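# Weigh three deep-well blocks and sort them into nests

## Task

Move each of the three deep-well blocks out of the infeed nest IN according to its weight: a block lighter than the batch limits goes into reject nest RU, a heavier one into reject nest RO, and one inside the limits into pass nest P1 or P2. At the end no nest may hold two or more blocks, every block must lie flat within its nest's locators with its well A1 (the cut-off corner) at the nest corner labelled A1, and the blocks must stay put without any gripper holding them. Finally open the grippers and pull the arms away.

## Robot and tools

Robot: two 7-joint xArm7-style arms, left_arm and right_arm, each with a parallel two-finger gripper and a wrist camera. Either arm may do the work, and the idle one may be parked out of the way. The arms must not bump or press on each other.

Frame: all printed positions use one scene frame. The origin is on the tabletop midway between the arms, +z is up, +x runs out over the table, and left_arm sits on the +y side. The names left and right do not refer to image sides. Base poses (URDF root) are left_arm (-0.027, +0.338, +0.342) m, quat_wxyz (+0.870, -0.357, +0.335, -0.059), and right_arm (-0.016, -0.141, +0.342) m, quat_wxyz (+0.869, +0.401, +0.281, -0.065). The bases are tilted. Mounting plates and a metal frame behind the arms are fixed obstacles. Printed hand positions can be a little off, more so at long reach.

Gripper: fingers point along the gripper's +z and close along its y. end_effector_position is the pinch point between the pads when closed, about 2 cm short of the fingertips. Closing pushes the tips about 10 mm further along +z. The maximum pad gap is 84 mm, so grab a block across its width, on the body above its base flange. Never force a pad down over a flange, because it can jam there.

Tool execute_actions, argument actions: a list holding one item or nothing. An empty list only reports the state and includes pictures. An item with rows is a motion: rows is a list of 1 to 15 rows, and steps (1 to 15, default 15) is how many control steps of 1/30 s it runs. One row is used per step, and the last row repeats if steps exceeds the row count. A motion needs at least 4 steps. An item with only steps (up to 300) is a wait that sends nothing new. Optional pictures (true/false) asks for camera images. A refused call does nothing.

Row layout: always 16 numbers, covering both arms even when one is still. The first 8 belong to left_arm and the next 8 to right_arm. For each arm, seven absolute joint target angles in radians come first, in order waist, shoulder, upper arm roll, elbow, forearm roll, wrist pitch, wrist roll, then the gripper opening. Nominal ranges: waist -6.283..6.283, shoulder -2.059..2.094, upper arm roll -6.283..6.283, elbow -0.192..3.927, forearm roll -6.283..6.283, wrist pitch -1.693..3.142, wrist roll -6.283..6.283. The real ends may differ by up to 0.010 rad. A target more than 0.010 rad outside its range, and further out than the current angle, gets the call refused. Targets past the real end are clipped, and the result then notes "joint sent to its limit" (possibly about an earlier action). Opening is an absolute value from -1 (shut) to +1 (fully open).

Motion rules: joint targets move at most 3.14 rad/s, need 0.16 s to accelerate, and all joints of one arm arrive together. Each step the target is kept within 0.623 rad of the measured angle. If a step would move a gripper over 70 mm from where it is, the whole arm's targets are scaled back. Arms keep moving toward the last row while you think or wait, and stop once motion has nearly ceased or a HELD step occurs. A result is taken 4 steps before a motion ends, and those steps run afterwards.

Results: the state line for each arm gives end_effector_position (m), end_effector_quat_wxyz and velocities (m/s, rad/s). Joint positions and Joint velocities list each arm's seven joints and then the pad gap in metres (0.084 open). grip_measured is the measured opening on the command scale. To hold something, keep commanding an opening clearly below grip_measured, and lower means a harder squeeze (about 24 N per pad at most). Avoid snapping shut quickly. "joint command not followed" means the clearance check changed some targets. HELD marks steps where your row was not sent. A torque fault (load limits: waist and shoulder 44 N m; upper arm roll, elbow and forearm roll 26.4; wrist pitch and wrist roll 17.6, carried load included) stops the arm, backs the joint off and holds it for 10 s. MOTOR HOT appears from 65 °C, and at 80 °C an OVER-TEMPERATURE FAULT brakes the arm until it cools. Holding loads heats motors, so don't linger while gripping.

Weighing: CW is a check-weigher set to the batch limits. Release a block on its platform and soon a lamp on its front shows amber UNDER, green ACCEPT or red OVER. Read it in the camera images.

Cameras: cam_high, cam_low, cam_left_wrist and cam_right_wrist, each 896x504, with calibration in OpenCV form (K, distortion, T_world_to_cam) that may be slightly off. Tool zoom_image takes camera (one of those names) and region [x0, y0, x1, y1] in that camera's pixels, origin at the top-left, at most 504x504, and returns a closer view of its latest image.

Tool read_manual (section "licences") only returns licence text. This is irreversible, so call it only when the blocks sit unheld and both grippers are open and clear.

Avoid: dropping blocks, slamming or pushing hard, collisions between arms, and knocking anything off the table, which ends the scene. Occasional tugs on a held part or nudges to loose objects may happen, so check the result after each move.

Each tool is called after "Request:" by a JSON object that holds its "method" and its "body", one argument or row to a line.

## Session

Request:
{"method": "execute_actions", "body": {
  "actions": []
}}

Scene clock: 0.00 s of 12600.00 s.
left_arm: end_effector_position=(+0.3099, +0.4832, +0.3393) grip_measured=+1.00 end_effector_quat_wxyz=(-0.227, +0.358, +0.870, +0.251) end_effector_velocity=(-0.000, -0.000, -0.000) end_effector_angular_velocity=(+0.000, +0.003, -0.002) | right_arm: end_effector_position=(-0.0662, -0.5338, +0.1843) grip_measured=+1.00 end_effector_quat_wxyz=(+0.035, -0.518, +0.851, +0.086) end_effector_velocity=(+0.000, -0.000, -0.000) end_effector_angular_velocity=(-0.000, -0.000, -0.000)
Joint positions: left_arm=[ 0.637 -1.948 -1.403  0.312 -0.282  1.336 -2.461  0.084] | right_arm=[-1.281 -0.519 -0.557  0.347  0.994  0.542 -0.789  0.084]
Joint velocities: left_arm=[-0.     0.002 -0.002  0.001  0.     0.001 -0.    -0.   ] | right_arm=[ 0.001 -0.    -0.    -0.     0.    -0.     0.    -0.   ]

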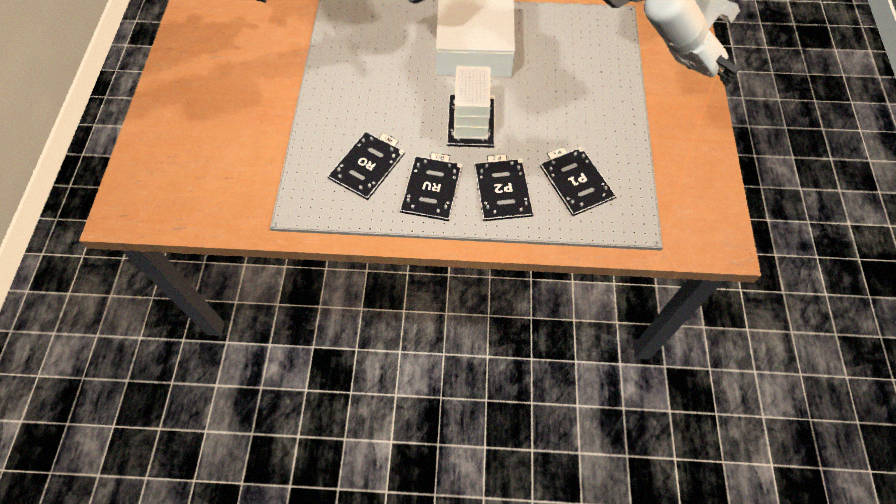

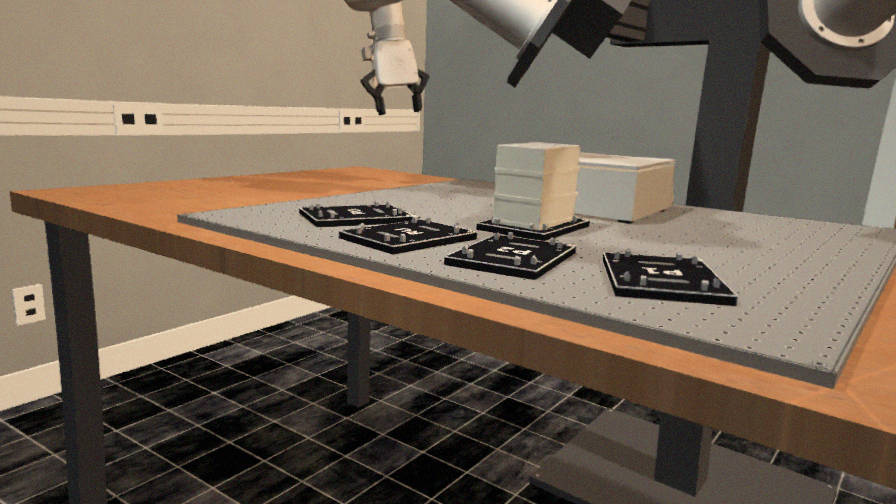

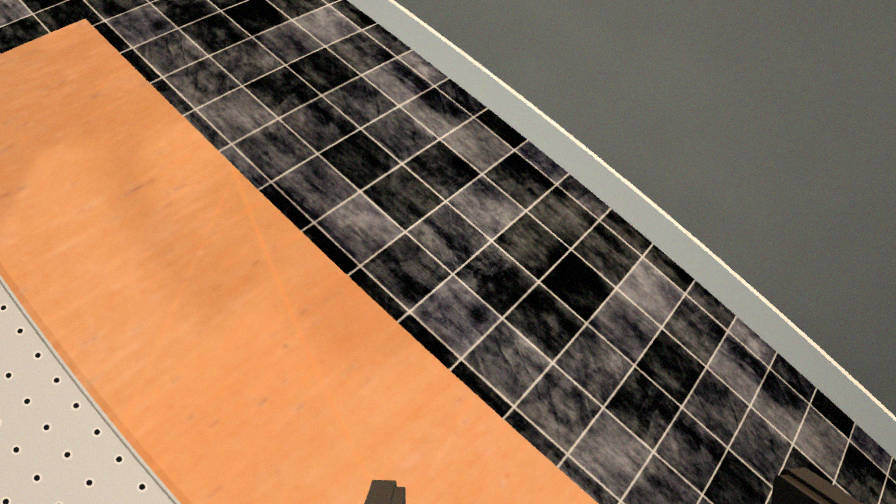

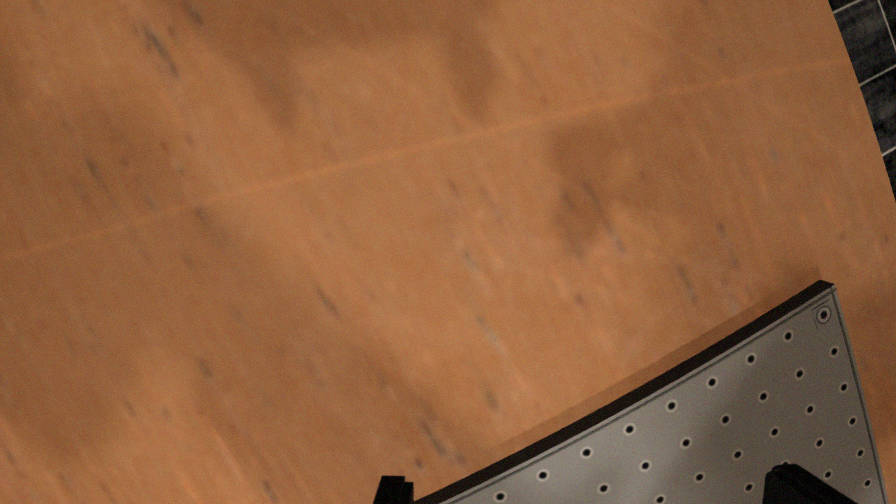

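Request:
{"method": "zoom_image", "body": {
  "camera": "cam_high",
  "region": [310, 0, 630, 230]
}}

Request:
{"method": "zoom_image", "body": {
  "camera": "cam_low",
  "region": [290, 120, 750, 320]
}}

Region (310, 0, 630, 230) of cam_high's 896x504 image, scaled by 1.575, with more detail than that image has; it fills the top 362 rows of this view, and the rest is white.

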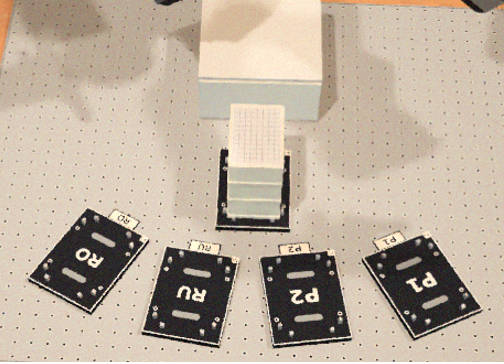

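Region (290, 120, 750, 320) of cam_low's 896x504 image, scaled by 1.096, with more detail than that image has; it fills the top 219 rows of this view, and the rest is white.

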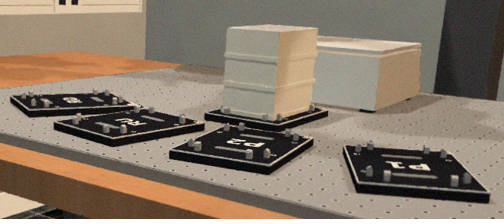

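Request:
{"method": "execute_actions", "body": {
  "actions": [
    {"rows":[[0.637,-1.948,-1.403,0.312,-0.282,1.336,-2.461,1,1.074,0.842,0,0.714,-1.265,0.98,-0.891,1]],"steps":15}
  ]
}}

Request:
{"method": "execute_actions", "body": {
  "actions": [
    {"steps":60}
  ],
  "pictures": true
}}

Scene clock: 2.50 s of 12600.00 s.
left_arm: end_effector_position=(+0.3099, +0.4831, +0.3393) grip_measured=+1.00 end_effector_quat_wxyz=(-0.227, +0.358, +0.870, +0.251) end_effector_velocity=(-0.000, -0.000, +0.000) end_effector_angular_velocity=(-0.001, +0.000, +0.001) | right_arm: end_effector_position=(+0.0641, -0.4405, +0.0971) grip_measured=+1.00 end_effector_quat_wxyz=(-0.299, +0.705, -0.603, -0.222) end_effector_velocity=(+0.340, +0.472, -0.148) end_effector_angular_velocity=(+1.855, -1.129, +1.722)
Joint positions: left_arm=[ 0.637 -1.948 -1.403  0.312 -0.282  1.336 -2.461  0.084] | right_arm=[-0.996 -0.234 -0.34   0.492  0.708  0.712 -0.829  0.084]
Joint velocities: left_arm=[-0.     0.     0.001 -0.    -0.     0.001  0.    -0.   ] | right_arm=[ 0.969  0.966  0.58   0.371 -0.961  0.448 -0.104  0.   ]
Steps of this call (steps 1 to 64: nothing new was sent; steps 65 to 75: the first 11 steps of this action). Readings (joint positions):
65: left_arm=[0.637 -1.948 -1.403 0.312 -0.282 1.336 -2.461] | right_arm=[-1.280 -0.518 -0.557 0.347 0.993 0.543 -0.789]
66: left_arm=[0.637 -1.948 -1.403 0.312 -0.282 1.336 -2.461] | right_arm=[-1.272 -0.510 -0.552 0.353 0.983 0.549 -0.791]
68: left_arm=[0.637 -1.948 -1.403 0.312 -0.282 1.336 -2.461] | right_arm=[-1.217 -0.453 -0.504 0.389 0.925 0.588 -0.801]
72: left_arm=[0.637 -1.948 -1.403 0.312 -0.282 1.336 -2.461] | right_arm=[-1.092 -0.329 -0.403 0.452 0.803 0.664 -0.818]
75: the state above

Scene clock: 4.50 s of 12600.00 s.
left_arm: end_effector_position=(+0.3099, +0.4831, +0.3393) grip_measured=+1.00 end_effector_quat_wxyz=(-0.227, +0.358, +0.870, +0.251) end_effector_velocity=(-0.000, -0.000, +0.000) end_effector_angular_velocity=(+0.000, +0.000, -0.000) | right_arm: end_effector_position=(+0.1679, +0.0491, +0.2215) grip_measured=+1.00 end_effector_quat_wxyz=(+0.002, -0.001, +1.000, +0.001) end_effector_velocity=(+0.000, +0.001, +0.001) end_effector_angular_velocity=(+0.001, -0.001, -0.001)
Joint positions: left_arm=[ 0.637 -1.948 -1.403  0.312 -0.282  1.336 -2.461  0.084] | right_arm=[ 1.074  0.842 -0.     0.714 -1.265  0.98  -0.891  0.084]
Joint velocities: left_arm=[-0.    -0.    -0.001  0.    -0.     0.001 -0.     0.   ] | right_arm=[0.002 0.    0.001 0.    0.    0.    0.002 0.   ]
Kept back: nothing.
Steps of this call (steps 1 to 4: the last 4 steps of your previous action; steps 5 to 60: the robot went on to your last target). Readings (joint positions):
1: left_arm=[0.637 -1.948 -1.403 0.312 -0.282 1.336 -2.461] | right_arm=[-0.964 -0.202 -0.321 0.505 0.676 0.727 -0.832]
2: left_arm=[0.637 -1.948 -1.403 0.312 -0.282 1.336 -2.461] | right_arm=[-0.931 -0.169 -0.303 0.516 0.643 0.741 -0.836]
4: left_arm=[0.637 -1.948 -1.403 0.312 -0.282 1.336 -2.461] | right_arm=[-0.863 -0.102 -0.270 0.538 0.576 0.767 -0.842]
8: left_arm=[0.637 -1.948 -1.403 0.312 -0.282 1.336 -2.461] | right_arm=[-0.721 0.040 -0.210 0.577 0.434 0.814 -0.853]
60: the state above
All arms were judged still, so your last target was given up. Only a new action makes them travel on or press farther. Fingers that are still opening or closing keep moving.
camera_calibration (this result's frames):
cam_left_wrist: T_world_to_cam=[[0.734146, 0.62213, 0.272001, -0.591842], [0.64605, -0.516767, -0.561757, 0.30797], [-0.208925, 0.588138, -0.781309, 0.17741], [0, 0, 0, 1]] pos_world=[0.2726, 0.42301, 0.472599]
cam_right_wrist: T_world_to_cam=[[-0.0135573, 0.999859, -0.00990482, -0.0115525], [0.999869, 0.013644, 0.00873539, -0.106009], [0.0088693, -0.00978509, -0.999913, 0.349795], [0, 0, 0, 1]] pos_world=[0.102736, 0.01642, 0.350576]

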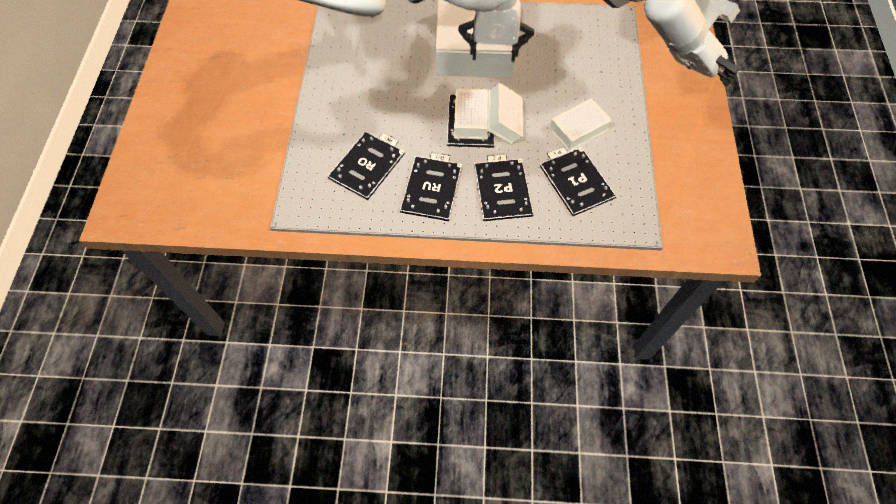

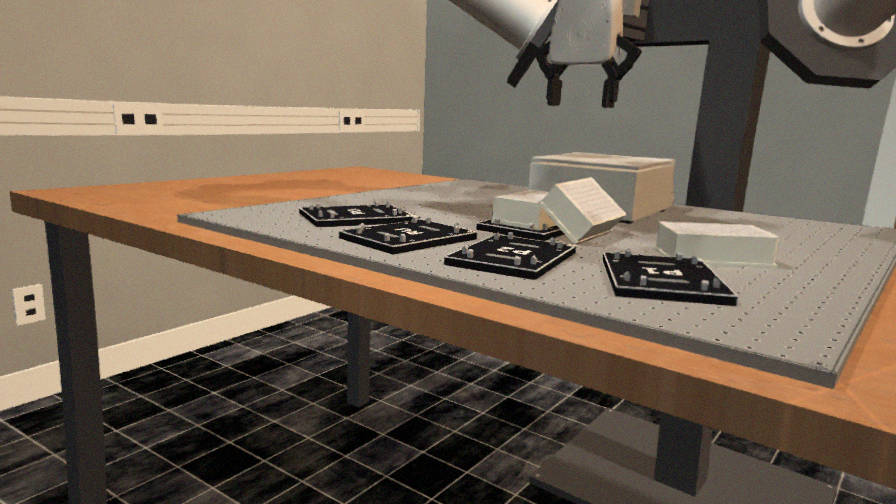

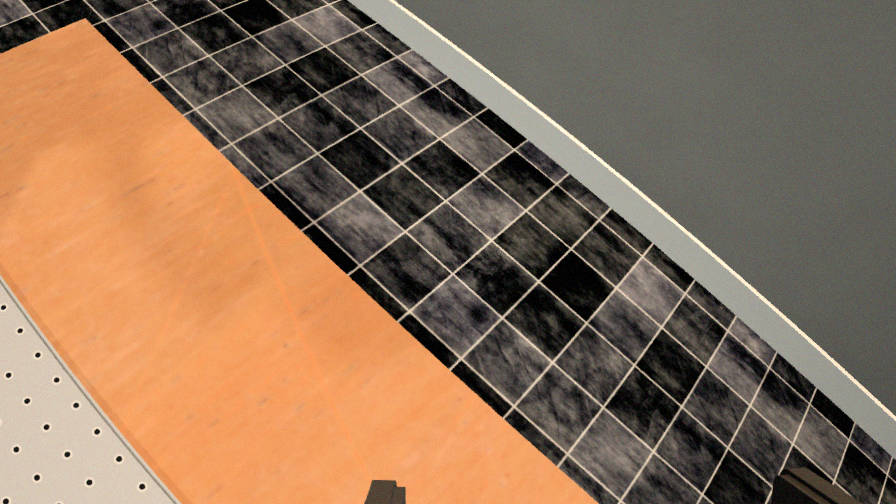

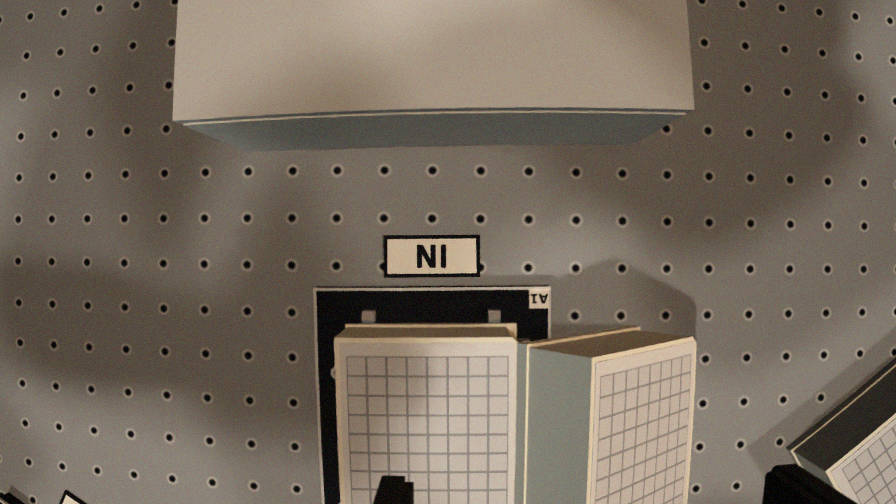

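Request:
{"method": "execute_actions", "body": {
  "actions": [
    {"rows":[[0.637,-1.948,-1.403,0.312,-0.282,1.336,-2.461,1,0.660,0.858,0,0.702,-1.691,1.035,-0.852,1]],"steps":15}
  ]
}}

Request:
{"method": "execute_actions", "body": {
  "actions": [
    {"steps":20}
  ],
  "pictures": true
}}

Scene clock: 5.90 s of 12600.00 s.
left_arm: end_effector_position=(+0.3099, +0.4831, +0.3393) grip_measured=+1.00 end_effector_quat_wxyz=(-0.227, +0.358, +0.870, +0.251) end_effector_velocity=(+0.000, +0.000, -0.000) end_effector_angular_velocity=(-0.000, -0.001, -0.000) | right_arm: end_effector_position=(+0.2045, +0.0012, +0.1179) grip_measured=+1.00 end_effector_quat_wxyz=(-0.003, +0.003, +1.000, -0.007) end_effector_velocity=(-0.004, -0.053, -0.083) end_effector_angular_velocity=(-0.014, +0.028, +0.011)
Joint positions: left_arm=[ 0.637 -1.948 -1.403  0.312 -0.282  1.336 -2.461  0.084] | right_arm=[ 0.665  0.858 -0.01   0.701 -1.678  1.035 -0.853  0.084]
Joint velocities: left_arm=[ 0.    -0.001  0.    -0.001 -0.    -0.002  0.    -0.   ] | right_arm=[-0.333  0.019 -0.006 -0.036 -0.33   0.046  0.032  0.   ]
Steps of this call (steps 1 to 31: nothing new was sent; steps 32 to 42: the first 11 steps of this action). Readings (joint positions):
32: left_arm=[0.637 -1.948 -1.403 0.312 -0.282 1.336 -2.461] | right_arm=[1.073 0.842 0.000 0.714 -1.266 0.980 -0.891]
33: left_arm=[0.637 -1.948 -1.403 0.312 -0.282 1.336 -2.461] | right_arm=[1.065 0.842 0.002 0.714 -1.276 0.981 -0.890]
35: left_arm=[0.637 -1.948 -1.403 0.312 -0.282 1.336 -2.461] | right_arm=[0.999 0.845 0.009 0.713 -1.349 0.989 -0.883]
39: left_arm=[0.637 -1.948 -1.403 0.312 -0.282 1.336 -2.461] | right_arm=[0.765 0.853 -0.005 0.707 -1.581 1.022 -0.862]
42: the state above

Scene clock: 6.57 s of 12600.00 s.
left_arm: end_effector_position=(+0.3099, +0.4831, +0.3393) grip_measured=+1.00 end_effector_quat_wxyz=(-0.227, +0.358, +0.870, +0.251) end_effector_velocity=(-0.000, -0.000, +0.000) end_effector_angular_velocity=(+0.001, +0.000, -0.001) | right_arm: end_effector_position=(+0.2055, +0.0058, +0.1203) grip_measured=+1.00 end_effector_quat_wxyz=(+0.000, +0.000, +1.000, +0.000) end_effector_velocity=(-0.000, -0.001, -0.001) end_effector_angular_velocity=(-0.003, +0.002, -0.001)
Joint positions: left_arm=[ 0.637 -1.948 -1.403  0.312 -0.282  1.336 -2.461  0.084] | right_arm=[ 0.66   0.858  0.     0.702 -1.691  1.035 -0.852  0.084]
Joint velocities: left_arm=[-0.    -0.    -0.001  0.    -0.     0.     0.    -0.   ] | right_arm=[-0.002  0.    -0.002 -0.     0.001  0.    -0.001 -0.   ]
Kept back: nothing.
Steps of this call (steps 1 to 4: the last 4 steps of your previous action; steps 5 to 20: the robot went on to your last target). Readings (joint positions):
1: left_arm=[0.637 -1.948 -1.403 0.312 -0.282 1.336 -2.461] | right_arm=[0.659 0.858 -0.009 0.700 -1.685 1.036 -0.853]
2: left_arm=[0.637 -1.948 -1.403 0.312 -0.282 1.336 -2.461] | right_arm=[0.659 0.858 -0.005 0.700 -1.688 1.035 -0.852]
4: left_arm=[0.637 -1.948 -1.403 0.312 -0.282 1.336 -2.461] | right_arm=[0.662 0.858 0.003 0.701 -1.690 1.034 -0.852]
8: left_arm=[0.637 -1.948 -1.403 0.312 -0.282 1.336 -2.461] | right_arm=[0.662 0.858 0.002 0.702 -1.690 1.035 -0.852]
20: the state above
camera_calibration (this result's frames):
cam_left_wrist: T_world_to_cam=[[0.734145, 0.62213, 0.272001, -0.591842], [0.64605, -0.516767, -0.561757, 0.30797], [-0.208925, 0.588138, -0.781309, 0.17741], [0, 0, 0, 1]] pos_world=[0.2726, 0.42301, 0.472599]
cam_right_wrist: T_world_to_cam=[[-0.0110264, 0.99987, -0.0117713, 0.030949], [0.999922, 0.011094, 0.00569513, -0.141773], [0.00582498, -0.0117076, -0.999914, 0.248474], [0, 0, 0, 1]] pos_world=[0.140655, -0.0264632, 0.249625]

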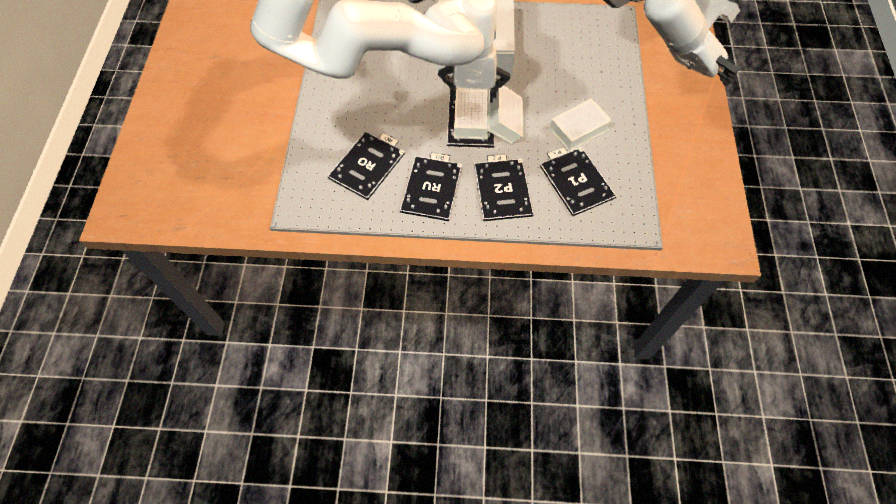

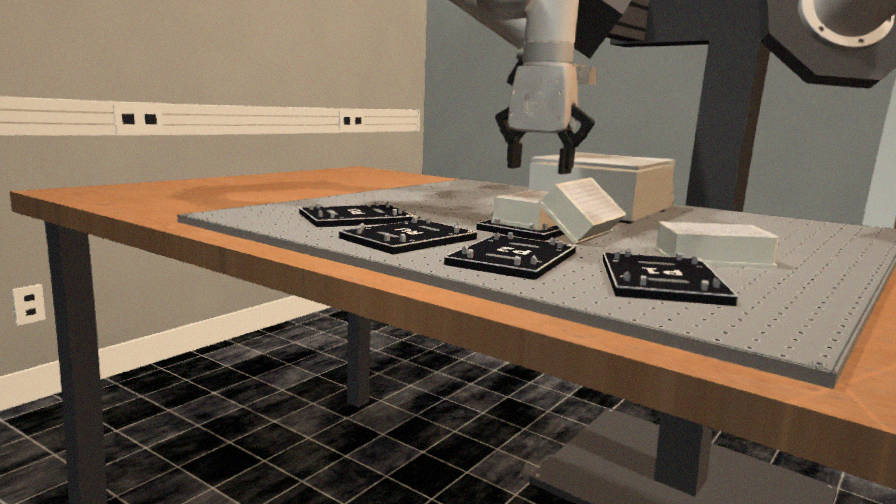

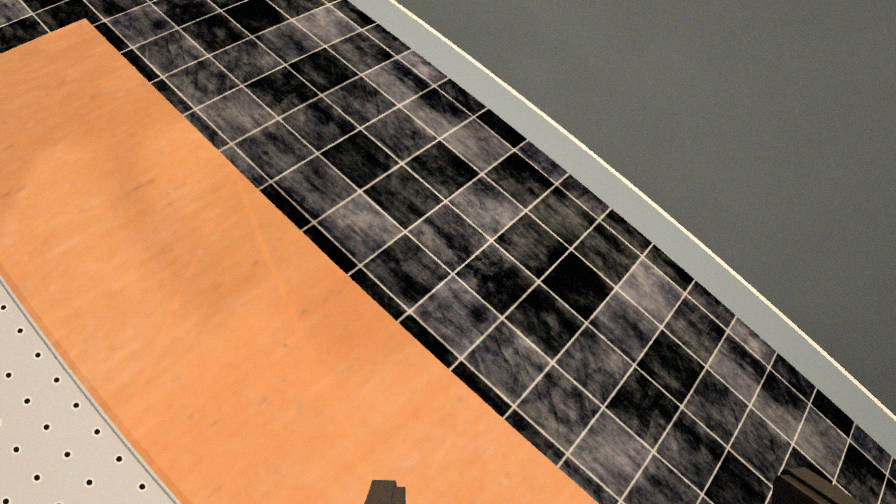

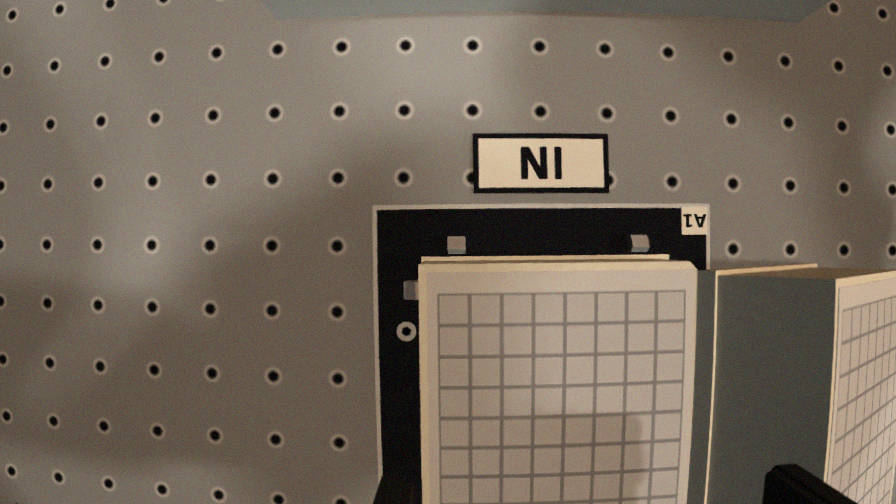

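Request:
{"method": "execute_actions", "body": {
  "actions": [
    {"rows":[[0.637,-1.948,-1.403,0.312,-0.282,1.336,-2.461,1,0.60,0.877,0,0.719,-1.751,1.044,-0.847,1],[0.637,-1.948,-1.403,0.312,-0.282,1.336,-2.461,1,0.60,0.877,0,0.719,-1.751,1.044,-0.847,1],[0.637,-1.948,-1.403,0.312,-0.282,1.336,-2.461,1,0.60,0.877,0,0.719,-1.751,1.044,-0.847,1],[0.637,-1.948,-1.403,0.312,-0.282,1.336,-2.461,1,0.60,0.877,0,0.719,-1.751,1.044,-0.847,1],[0.637,-1.948,-1.403,0.312,-0.282,1.336,-2.461,1,0.575,0.893,0,0.731,-1.777,1.049,-0.845,1],[0.637,-1.948,-1.403,0.312,-0.282,1.336,-2.461,1,0.575,0.893,0,0.731,-1.777,1.049,-0.845,1],[0.637,-1.948,-1.403,0.312,-0.282,1.336,-2.461,1,0.55,0.91,0,0.744,-1.803,1.053,-0.843,1],[0.637,-1.948,-1.403,0.312,-0.282,1.336,-2.461,1,0.55,0.91,0,0.744,-1.803,1.053,-0.843,1],[0.637,-1.948,-1.403,0.312,-0.282,1.336,-2.461,1,0.525,0.928,0,0.758,-1.829,1.058,-0.841,1],[0.637,-1.948,-1.403,0.312,-0.282,1.336,-2.461,1,0.525,0.928,0,0.758,-1.829,1.058,-0.841,1],[0.637,-1.948,-1.403,0.312,-0.282,1.336,-2.461,1,0.50,0.947,0,0.773,-1.855,1.063,-0.838,1]],"steps":15}
  ]
}}

Request:
{"method": "execute_actions", "body": {
  "actions": [
    {"steps":15}
  ],
  "pictures": true
}}

Scene clock: 7.57 s of 12600.00 s.
left_arm: end_effector_position=(+0.3099, +0.4831, +0.3393) grip_measured=+1.00 end_effector_quat_wxyz=(-0.227, +0.358, +0.870, +0.251) end_effector_velocity=(+0.000, +0.000, +0.000) end_effector_angular_velocity=(-0.002, -0.001, +0.002) | right_arm: end_effector_position=(+0.2080, +0.0026, +0.0812) grip_measured=+1.00 end_effector_quat_wxyz=(-0.001, +0.000, +1.000, +0.000) end_effector_velocity=(-0.009, +0.000, -0.126) end_effector_angular_velocity=(-0.008, +0.004, +0.016)
Joint positions: left_arm=[ 0.637 -1.948 -1.403  0.312 -0.282  1.336 -2.461  0.084] | right_arm=[ 0.534  0.921  0.     0.753 -1.819  1.056 -0.842  0.084]
Joint velocities: left_arm=[ 0.    -0.     0.003 -0.    -0.    -0.    -0.     0.   ] | right_arm=[-0.358  0.265 -0.005  0.201 -0.375  0.074  0.035 -0.   ]
Steps of this call (steps 1 to 15: the robot went on to your last target; steps 16 to 19: nothing new was sent; steps 20 to 30: the first 11 steps of this action). Readings (joint positions):
20: left_arm=[0.637 -1.948 -1.403 0.312 -0.282 1.336 -2.461] | right_arm=[0.659 0.858 0.000 0.702 -1.692 1.035 -0.852]
21: left_arm=[0.637 -1.948 -1.403 0.312 -0.282 1.336 -2.461] | right_arm=[0.651 0.861 0.002 0.705 -1.702 1.036 -0.851]
23: left_arm=[0.637 -1.948 -1.403 0.312 -0.282 1.336 -2.461] | right_arm=[0.615 0.873 0.002 0.716 -1.737 1.041 -0.848]
27: left_arm=[0.637 -1.948 -1.403 0.312 -0.282 1.336 -2.461] | right_arm=[0.570 0.896 -0.001 0.733 -1.781 1.050 -0.845]
30: the state above

Scene clock: 8.07 s of 12600.00 s.
left_arm: end_effector_position=(+0.3099, +0.4831, +0.3393) grip_measured=+1.00 end_effector_quat_wxyz=(-0.227, +0.358, +0.870, +0.251) end_effector_velocity=(-0.000, +0.000, -0.000) end_effector_angular_velocity=(+0.000, +0.000, -0.000) | right_arm: end_effector_position=(+0.2076, +0.0090, +0.0741) grip_measured=+1.00 end_effector_quat_wxyz=(+0.001, -0.001, +1.000, +0.008) end_effector_velocity=(-0.000, +0.000, -0.000) end_effector_angular_velocity=(-0.002, +0.001, -0.003)
Joint positions: left_arm=[ 0.637 -1.948 -1.403  0.312 -0.282  1.336 -2.461  0.084] | right_arm=[ 0.502  0.946  0.013  0.773 -1.855  1.062 -0.838  0.084]
Joint velocities: left_arm=[-0.  0. -0. -0.  0. -0. -0.  0.] | right_arm=[-0.008  0.003  0.008  0.002 -0.     0.008  0.001  0.   ]
Kept back: nothing.
Steps of this call (steps 1 to 4: the last 4 steps of your previous action; steps 5 to 15: the robot went on to your last target). Readings (joint positions):
1: left_arm=[0.637 -1.948 -1.403 0.312 -0.282 1.336 -2.461] | right_arm=[0.522 0.931 0.000 0.760 -1.833 1.059 -0.840]
2: left_arm=[0.637 -1.948 -1.403 0.312 -0.282 1.336 -2.461] | right_arm=[0.512 0.938 0.006 0.766 -1.845 1.058 -0.839]
4: left_arm=[0.637 -1.948 -1.403 0.312 -0.282 1.336 -2.461] | right_arm=[0.505 0.944 0.011 0.772 -1.854 1.059 -0.838]
8: left_arm=[0.637 -1.948 -1.403 0.312 -0.282 1.336 -2.461] | right_arm=[0.504 0.945 0.011 0.773 -1.856 1.059 -0.838]
15: the state above
camera_calibration (this result's frames):
cam_left_wrist: T_world_to_cam=[[0.734145, 0.62213, 0.272001, -0.591842], [0.64605, -0.516767, -0.561757, 0.30797], [-0.208925, 0.588138, -0.781309, 0.17741], [0, 0, 0, 1]] pos_world=[0.2726, 0.42301, 0.472599]
cam_right_wrist: T_world_to_cam=[[-0.0131299, 0.999908, 0.00326905, 0.0265021], [0.999891, 0.0131075, 0.00679013, -0.143682], [0.00674665, 0.00335785, -0.999972, 0.202062], [0, 0, 0, 1]] pos_world=[0.142651, -0.0252949, 0.202946]

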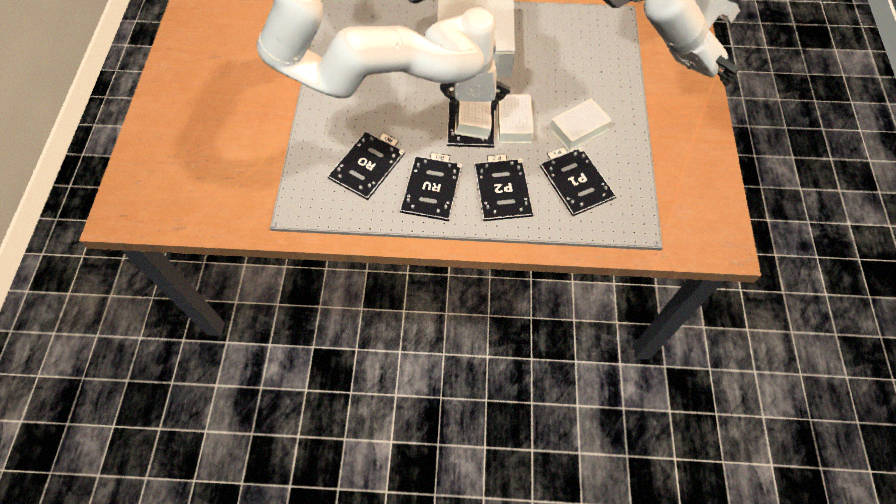

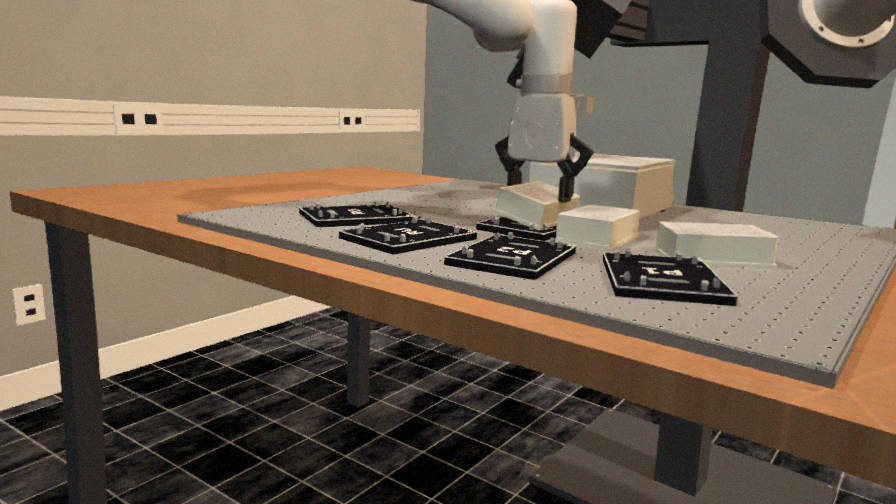

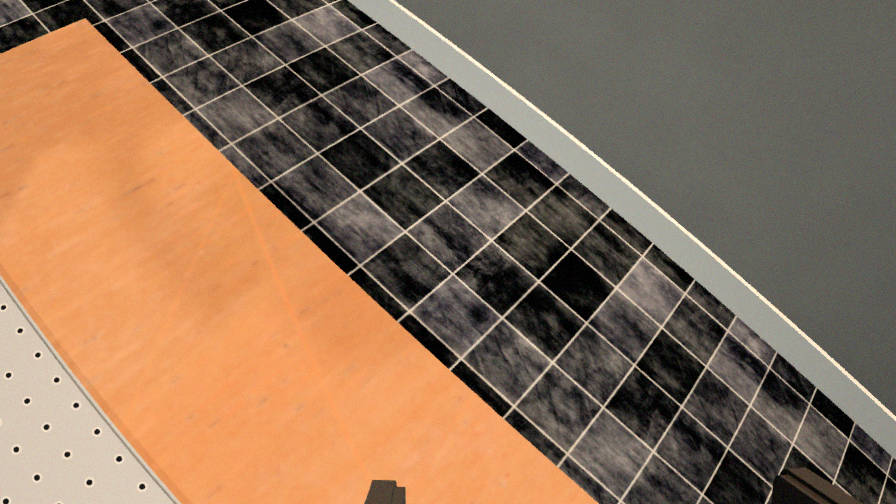

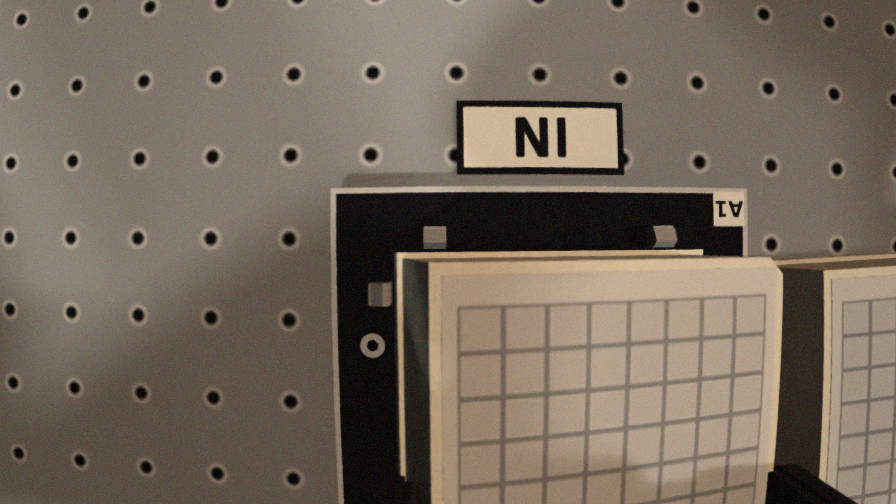

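Request:
{"method": "execute_actions", "body": {
  "actions": [
    {"rows":[[0.637,-1.948,-1.403,0.312,-0.282,1.336,-2.461,1,0.5575,0.92,0,0.756,-1.796,1.053,-0.843,1]],"steps":15}
  ]
}}

Request:
{"method": "execute_actions", "body": {
  "actions": [
    {"steps":8}
  ],
  "pictures": true
}}

Scene clock: 8.67 s of 12600.00 s.
left_arm: end_effector_position=(+0.3099, +0.4831, +0.3393) grip_measured=+1.00 end_effector_quat_wxyz=(-0.227, +0.358, +0.870, +0.251) end_effector_velocity=(+0.000, -0.000, +0.000) end_effector_angular_velocity=(-0.001, -0.001, +0.001) | right_arm: end_effector_position=(+0.2086, +0.0032, +0.0841) grip_measured=+1.00 end_effector_quat_wxyz=(-0.001, +0.002, +1.000, -0.004) end_effector_velocity=(+0.003, +0.021, +0.016) end_effector_angular_velocity=(+0.056, -0.011, +0.010)
Joint positions: left_arm=[ 0.637 -1.948 -1.403  0.312 -0.282  1.336 -2.461  0.084] | right_arm=[ 0.554  0.922 -0.004  0.756 -1.795  1.055 -0.843  0.084]
Joint velocities: left_arm=[-0.    -0.     0.001 -0.    -0.    -0.    -0.    -0.   ] | right_arm=[ 0.015 -0.007  0.032  0.002 -0.007 -0.017  0.001  0.   ]
Steps of this call (steps 1 to 7: the robot went on to your last target; steps 8 to 18: the first 11 steps of this action). Readings (joint positions):
8: left_arm=[0.637 -1.948 -1.403 0.312 -0.282 1.336 -2.461] | right_arm=[0.501 0.946 0.014 0.773 -1.854 1.063 -0.838]
9: left_arm=[0.637 -1.948 -1.403 0.312 -0.282 1.336 -2.461] | right_arm=[0.509 0.943 0.012 0.771 -1.844 1.062 -0.839]
11: left_arm=[0.637 -1.948 -1.403 0.312 -0.282 1.336 -2.461] | right_arm=[0.540 0.928 -0.003 0.759 -1.808 1.060 -0.842]
15: left_arm=[0.637 -1.948 -1.403 0.312 -0.282 1.336 -2.461] | right_arm=[0.553 0.922 -0.007 0.756 -1.795 1.057 -0.843]
18: the state above

Scene clock: 8.93 s of 12600.00 s.
left_arm: end_effector_position=(+0.3099, +0.4831, +0.3393) grip_measured=+1.00 end_effector_quat_wxyz=(-0.227, +0.358, +0.870, +0.251) end_effector_velocity=(-0.001, +0.000, -0.001) end_effector_angular_velocity=(+0.002, +0.003, -0.002) | right_arm: end_effector_position=(+0.2092, +0.0058, +0.0862) grip_measured=+1.00 end_effector_quat_wxyz=(+0.000, +0.002, +1.000, -0.000) end_effector_velocity=(+0.001, +0.003, +0.003) end_effector_angular_velocity=(+0.008, -0.002, +0.001)
Joint positions: left_arm=[ 0.637 -1.948 -1.403  0.312 -0.282  1.336 -2.461  0.084] | right_arm=[ 0.557  0.92  -0.001  0.756 -1.796  1.053 -0.843  0.084]
Joint velocities: left_arm=[-0.     0.002 -0.004 -0.001 -0.    -0.001 -0.     0.   ] | right_arm=[ 0.003 -0.002  0.005 -0.    -0.    -0.003  0.    -0.   ]
Kept back: nothing.
Steps of this call (steps 1 to 4: the last 4 steps of your previous action; steps 5 to 8: the robot went on to your last target). Readings (joint positions):
1: left_arm=[0.637 -1.948 -1.403 0.312 -0.282 1.336 -2.461] | right_arm=[0.555 0.921 -0.003 0.756 -1.796 1.055 -0.843]
2: left_arm=[0.637 -1.948 -1.403 0.312 -0.282 1.336 -2.461] | right_arm=[0.555 0.921 -0.003 0.756 -1.796 1.054 -0.843]
4: left_arm=[0.637 -1.948 -1.403 0.312 -0.282 1.336 -2.461] | right_arm=[0.556 0.921 -0.002 0.756 -1.796 1.054 -0.843]
8: the state above
camera_calibration (this result's frames):
cam_left_wrist: T_world_to_cam=[[0.734145, 0.62213, 0.272001, -0.591842], [0.64605, -0.516767, -0.561757, 0.30797], [-0.208925, 0.588138, -0.781309, 0.17741], [0, 0, 0, 1]] pos_world=[0.2726, 0.42301, 0.472599]
cam_right_wrist: T_world_to_cam=[[-0.0079982, 0.999884, -0.0129955, 0.0300243], [0.99995, 0.00807633, 0.00597084, -0.145278], [0.00607511, -0.0129471, -0.999898, 0.214348], [0, 0, 0, 1]] pos_world=[0.144209, -0.0260723, 0.215584]

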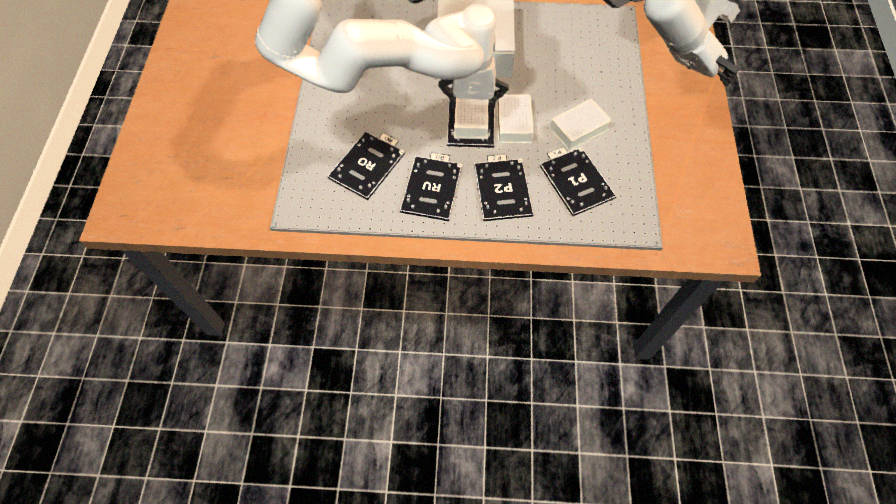

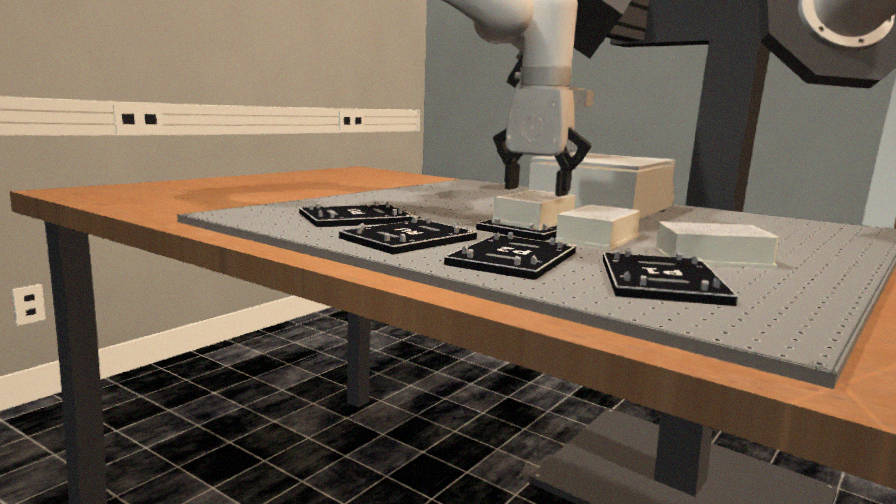

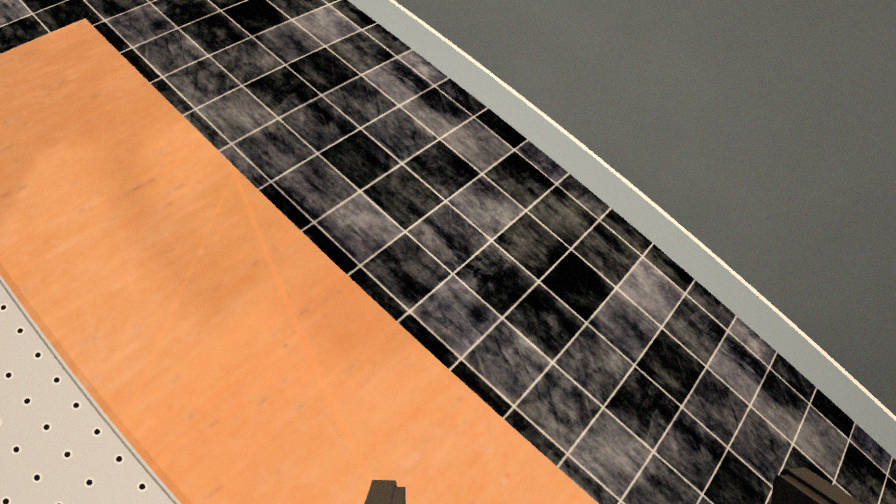

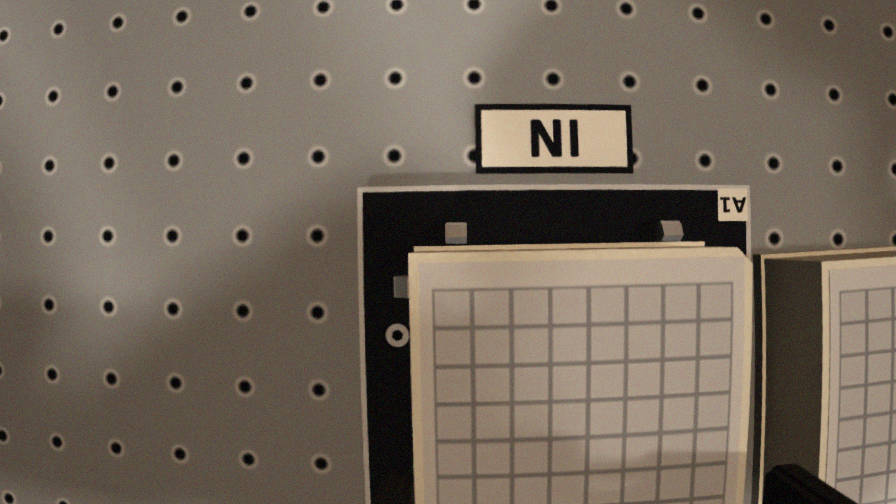

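Request:
{"method": "execute_actions", "body": {
  "actions": [
    {"rows":[[0.637,-1.948,-1.403,0.312,-0.282,1.336,-2.461,1,0.553,0.926,0,0.761,-1.801,1.054,-0.842,1],[0.637,-1.948,-1.403,0.312,-0.282,1.336,-2.461,1,0.548,0.931,0,0.765,-1.806,1.055,-0.842,1],[0.637,-1.948,-1.403,0.312,-0.282,1.336,-2.461,1,0.542,0.935,0,0.768,-1.812,1.056,-0.841,1],[0.637,-1.948,-1.403,0.312,-0.282,1.336,-2.461,1,0.536,0.939,0,0.771,-1.818,1.057,-0.841,1],[0.637,-1.948,-1.403,0.312,-0.282,1.336,-2.461,1,0.53,0.943,0,0.774,-1.824,1.059,-0.84,1],[0.637,-1.948,-1.403,0.312,-0.282,1.336,-2.461,1,0.524,0.947,0,0.777,-1.83,1.06,-0.84,1],[0.637,-1.948,-1.403,0.312,-0.282,1.336,-2.461,1,0.518,0.951,0,0.78,-1.836,1.061,-0.839,1],[0.637,-1.948,-1.403,0.312,-0.282,1.336,-2.461,1,0.512,0.955,0,0.783,-1.843,1.062,-0.839,1],[0.637,-1.948,-1.403,0.312,-0.282,1.336,-2.461,1,0.506,0.96,0,0.787,-1.849,1.063,-0.838,1],[0.637,-1.948,-1.403,0.312,-0.282,1.336,-2.461,1,0.5,0.964,0,0.79,-1.855,1.065,-0.837,1]],"steps":15}
  ]
}}

Request:
{"method": "execute_actions", "body": {
  "actions": [
    {"steps":8}
  ],
  "pictures": true
}}

Scene clock: 9.70 s of 12600.00 s.
left_arm: end_effector_position=(+0.3099, +0.4831, +0.3393) grip_measured=+1.00 end_effector_quat_wxyz=(-0.227, +0.358, +0.870, +0.251) end_effector_velocity=(+0.000, +0.000, -0.000) end_effector_angular_velocity=(+0.001, -0.000, -0.001) | right_arm: end_effector_position=(+0.2077, +0.0083, +0.0737) grip_measured=+1.00 end_effector_quat_wxyz=(+0.002, -0.001, +1.000, +0.002) end_effector_velocity=(-0.004, +0.001, -0.018) end_effector_angular_velocity=(+0.002, -0.034, +0.024)
Joint positions: left_arm=[ 0.637 -1.948 -1.403  0.312 -0.282  1.336 -2.461  0.084] | right_arm=[ 0.512  0.953  0.009  0.778 -1.843  1.07  -0.839  0.084]
Joint velocities: left_arm=[ 0.     0.    -0.001 -0.     0.    -0.001  0.    -0.   ] | right_arm=[-0.106  0.053  0.055  0.016 -0.107  0.086  0.012  0.   ]
Steps of this call (steps 1 to 12: the robot went on to your last target; steps 13 to 23: the first 11 steps of this action). Readings (joint positions):
13: left_arm=[0.637 -1.948 -1.403 0.312 -0.282 1.336 -2.461] | right_arm=[0.557 0.920 0.000 0.756 -1.796 1.053 -0.843]
14: left_arm=[0.637 -1.948 -1.403 0.312 -0.282 1.336 -2.461] | right_arm=[0.556 0.922 0.000 0.758 -1.798 1.053 -0.843]
16: left_arm=[0.637 -1.948 -1.403 0.312 -0.282 1.336 -2.461] | right_arm=[0.548 0.930 0.001 0.765 -1.807 1.055 -0.842]
20: left_arm=[0.637 -1.948 -1.403 0.312 -0.282 1.336 -2.461] | right_arm=[0.525 0.946 0.002 0.776 -1.829 1.061 -0.840]
23: the state above

Scene clock: 9.97 s of 12600.00 s.
left_arm: end_effector_position=(+0.3099, +0.4831, +0.3393) grip_measured=+1.00 end_effector_quat_wxyz=(-0.227, +0.358, +0.870, +0.251) end_effector_velocity=(-0.000, +0.000, +0.000) end_effector_angular_velocity=(+0.002, -0.000, +0.000) | right_arm: end_effector_position=(+0.2078, +0.0083, +0.0724) grip_measured=+1.00 end_effector_quat_wxyz=(+0.002, +0.000, +1.000, +0.001) end_effector_velocity=(+0.001, +0.000, +0.000) end_effector_angular_velocity=(-0.003, +0.002, -0.008)
Joint positions: left_arm=[ 0.637 -1.948 -1.403  0.312 -0.282  1.336 -2.461  0.084] | right_arm=[ 0.506  0.956  0.012  0.781 -1.846  1.074 -0.837  0.084]
Joint velocities: left_arm=[-0.    -0.002 -0.001 -0.     0.     0.001  0.    -0.   ] | right_arm=[-0.002  0.001  0.003  0.003  0.006  0.003  0.002  0.   ]
Kept back: nothing.
Steps of this call (steps 1 to 4: the last 4 steps of your previous action; steps 5 to 8: the robot went on to your last target). Readings (joint positions):
1: left_arm=[0.637 -1.948 -1.403 0.312 -0.282 1.336 -2.461] | right_arm=[0.509 0.954 0.011 0.779 -1.846 1.072 -0.838]
2: left_arm=[0.637 -1.948 -1.403 0.312 -0.282 1.336 -2.461] | right_arm=[0.508 0.955 0.011 0.779 -1.847 1.073 -0.838]
4: left_arm=[0.637 -1.948 -1.403 0.312 -0.282 1.336 -2.461] | right_arm=[0.507 0.956 0.011 0.780 -1.847 1.073 -0.838]
8: the state above
camera_calibration (this result's frames):
cam_left_wrist: T_world_to_cam=[[0.734145, 0.62213, 0.272002, -0.591843], [0.64605, -0.516767, -0.561757, 0.30797], [-0.208925, 0.588138, -0.781309, 0.17741], [0, 0, 0, 1]] pos_world=[0.2726, 0.42301, 0.472599]
cam_right_wrist: T_world_to_cam=[[-0.0112308, 0.99988, -0.0106295, 0.0278223], [0.999885, 0.011338, 0.0100791, -0.144123], [0.0101984, -0.010515, -0.999893, 0.199694], [0, 0, 0, 1]] pos_world=[0.142383, -0.0240851, 0.201421]

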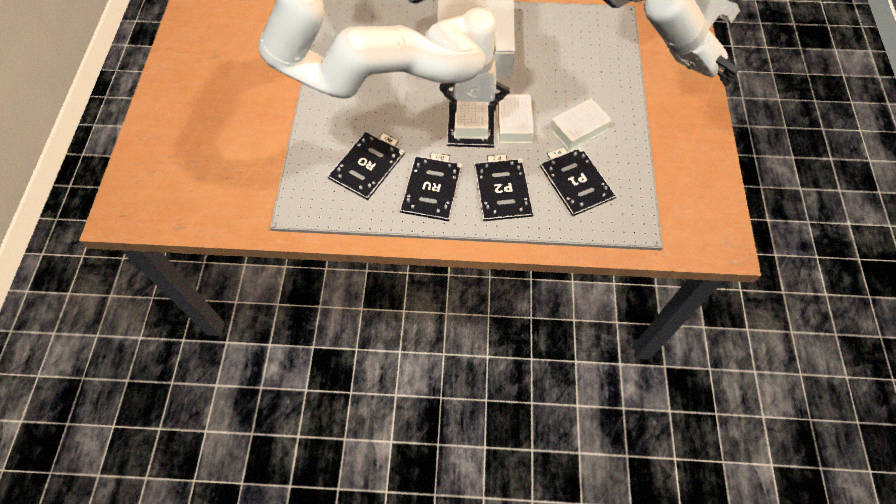

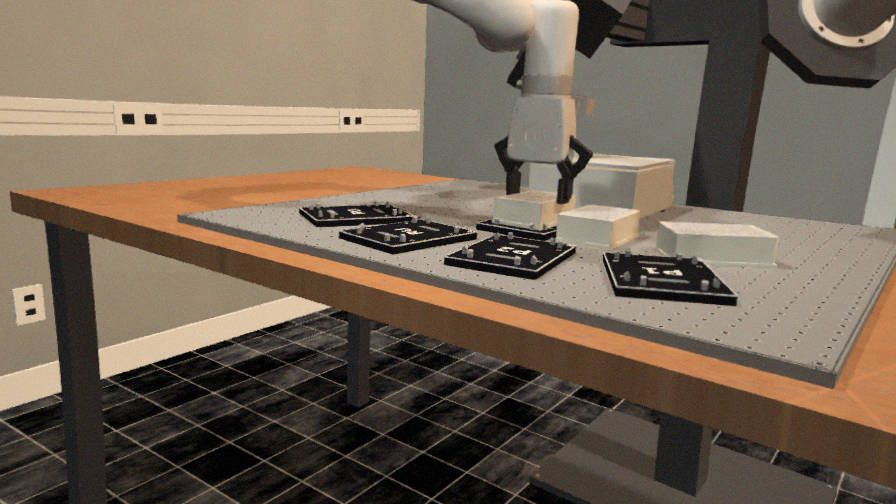

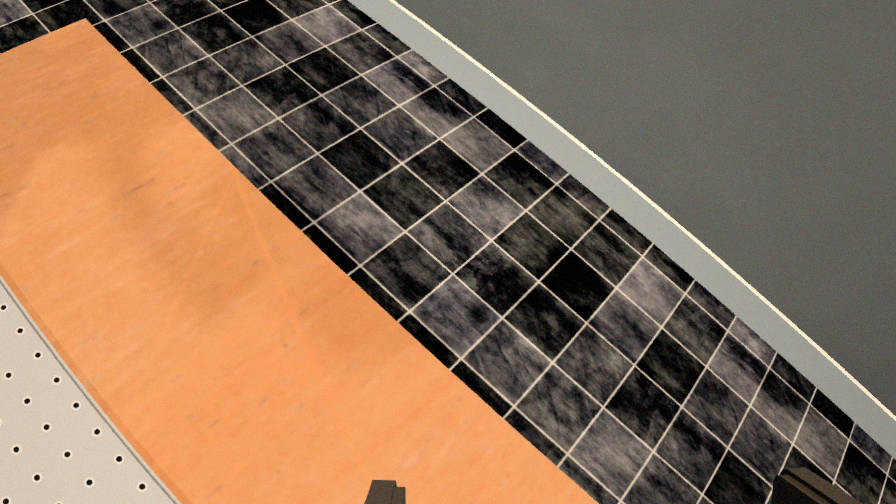

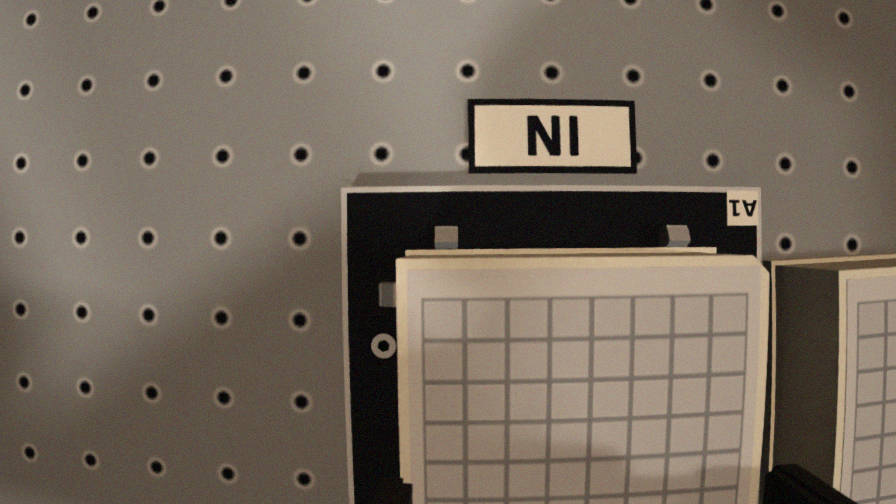

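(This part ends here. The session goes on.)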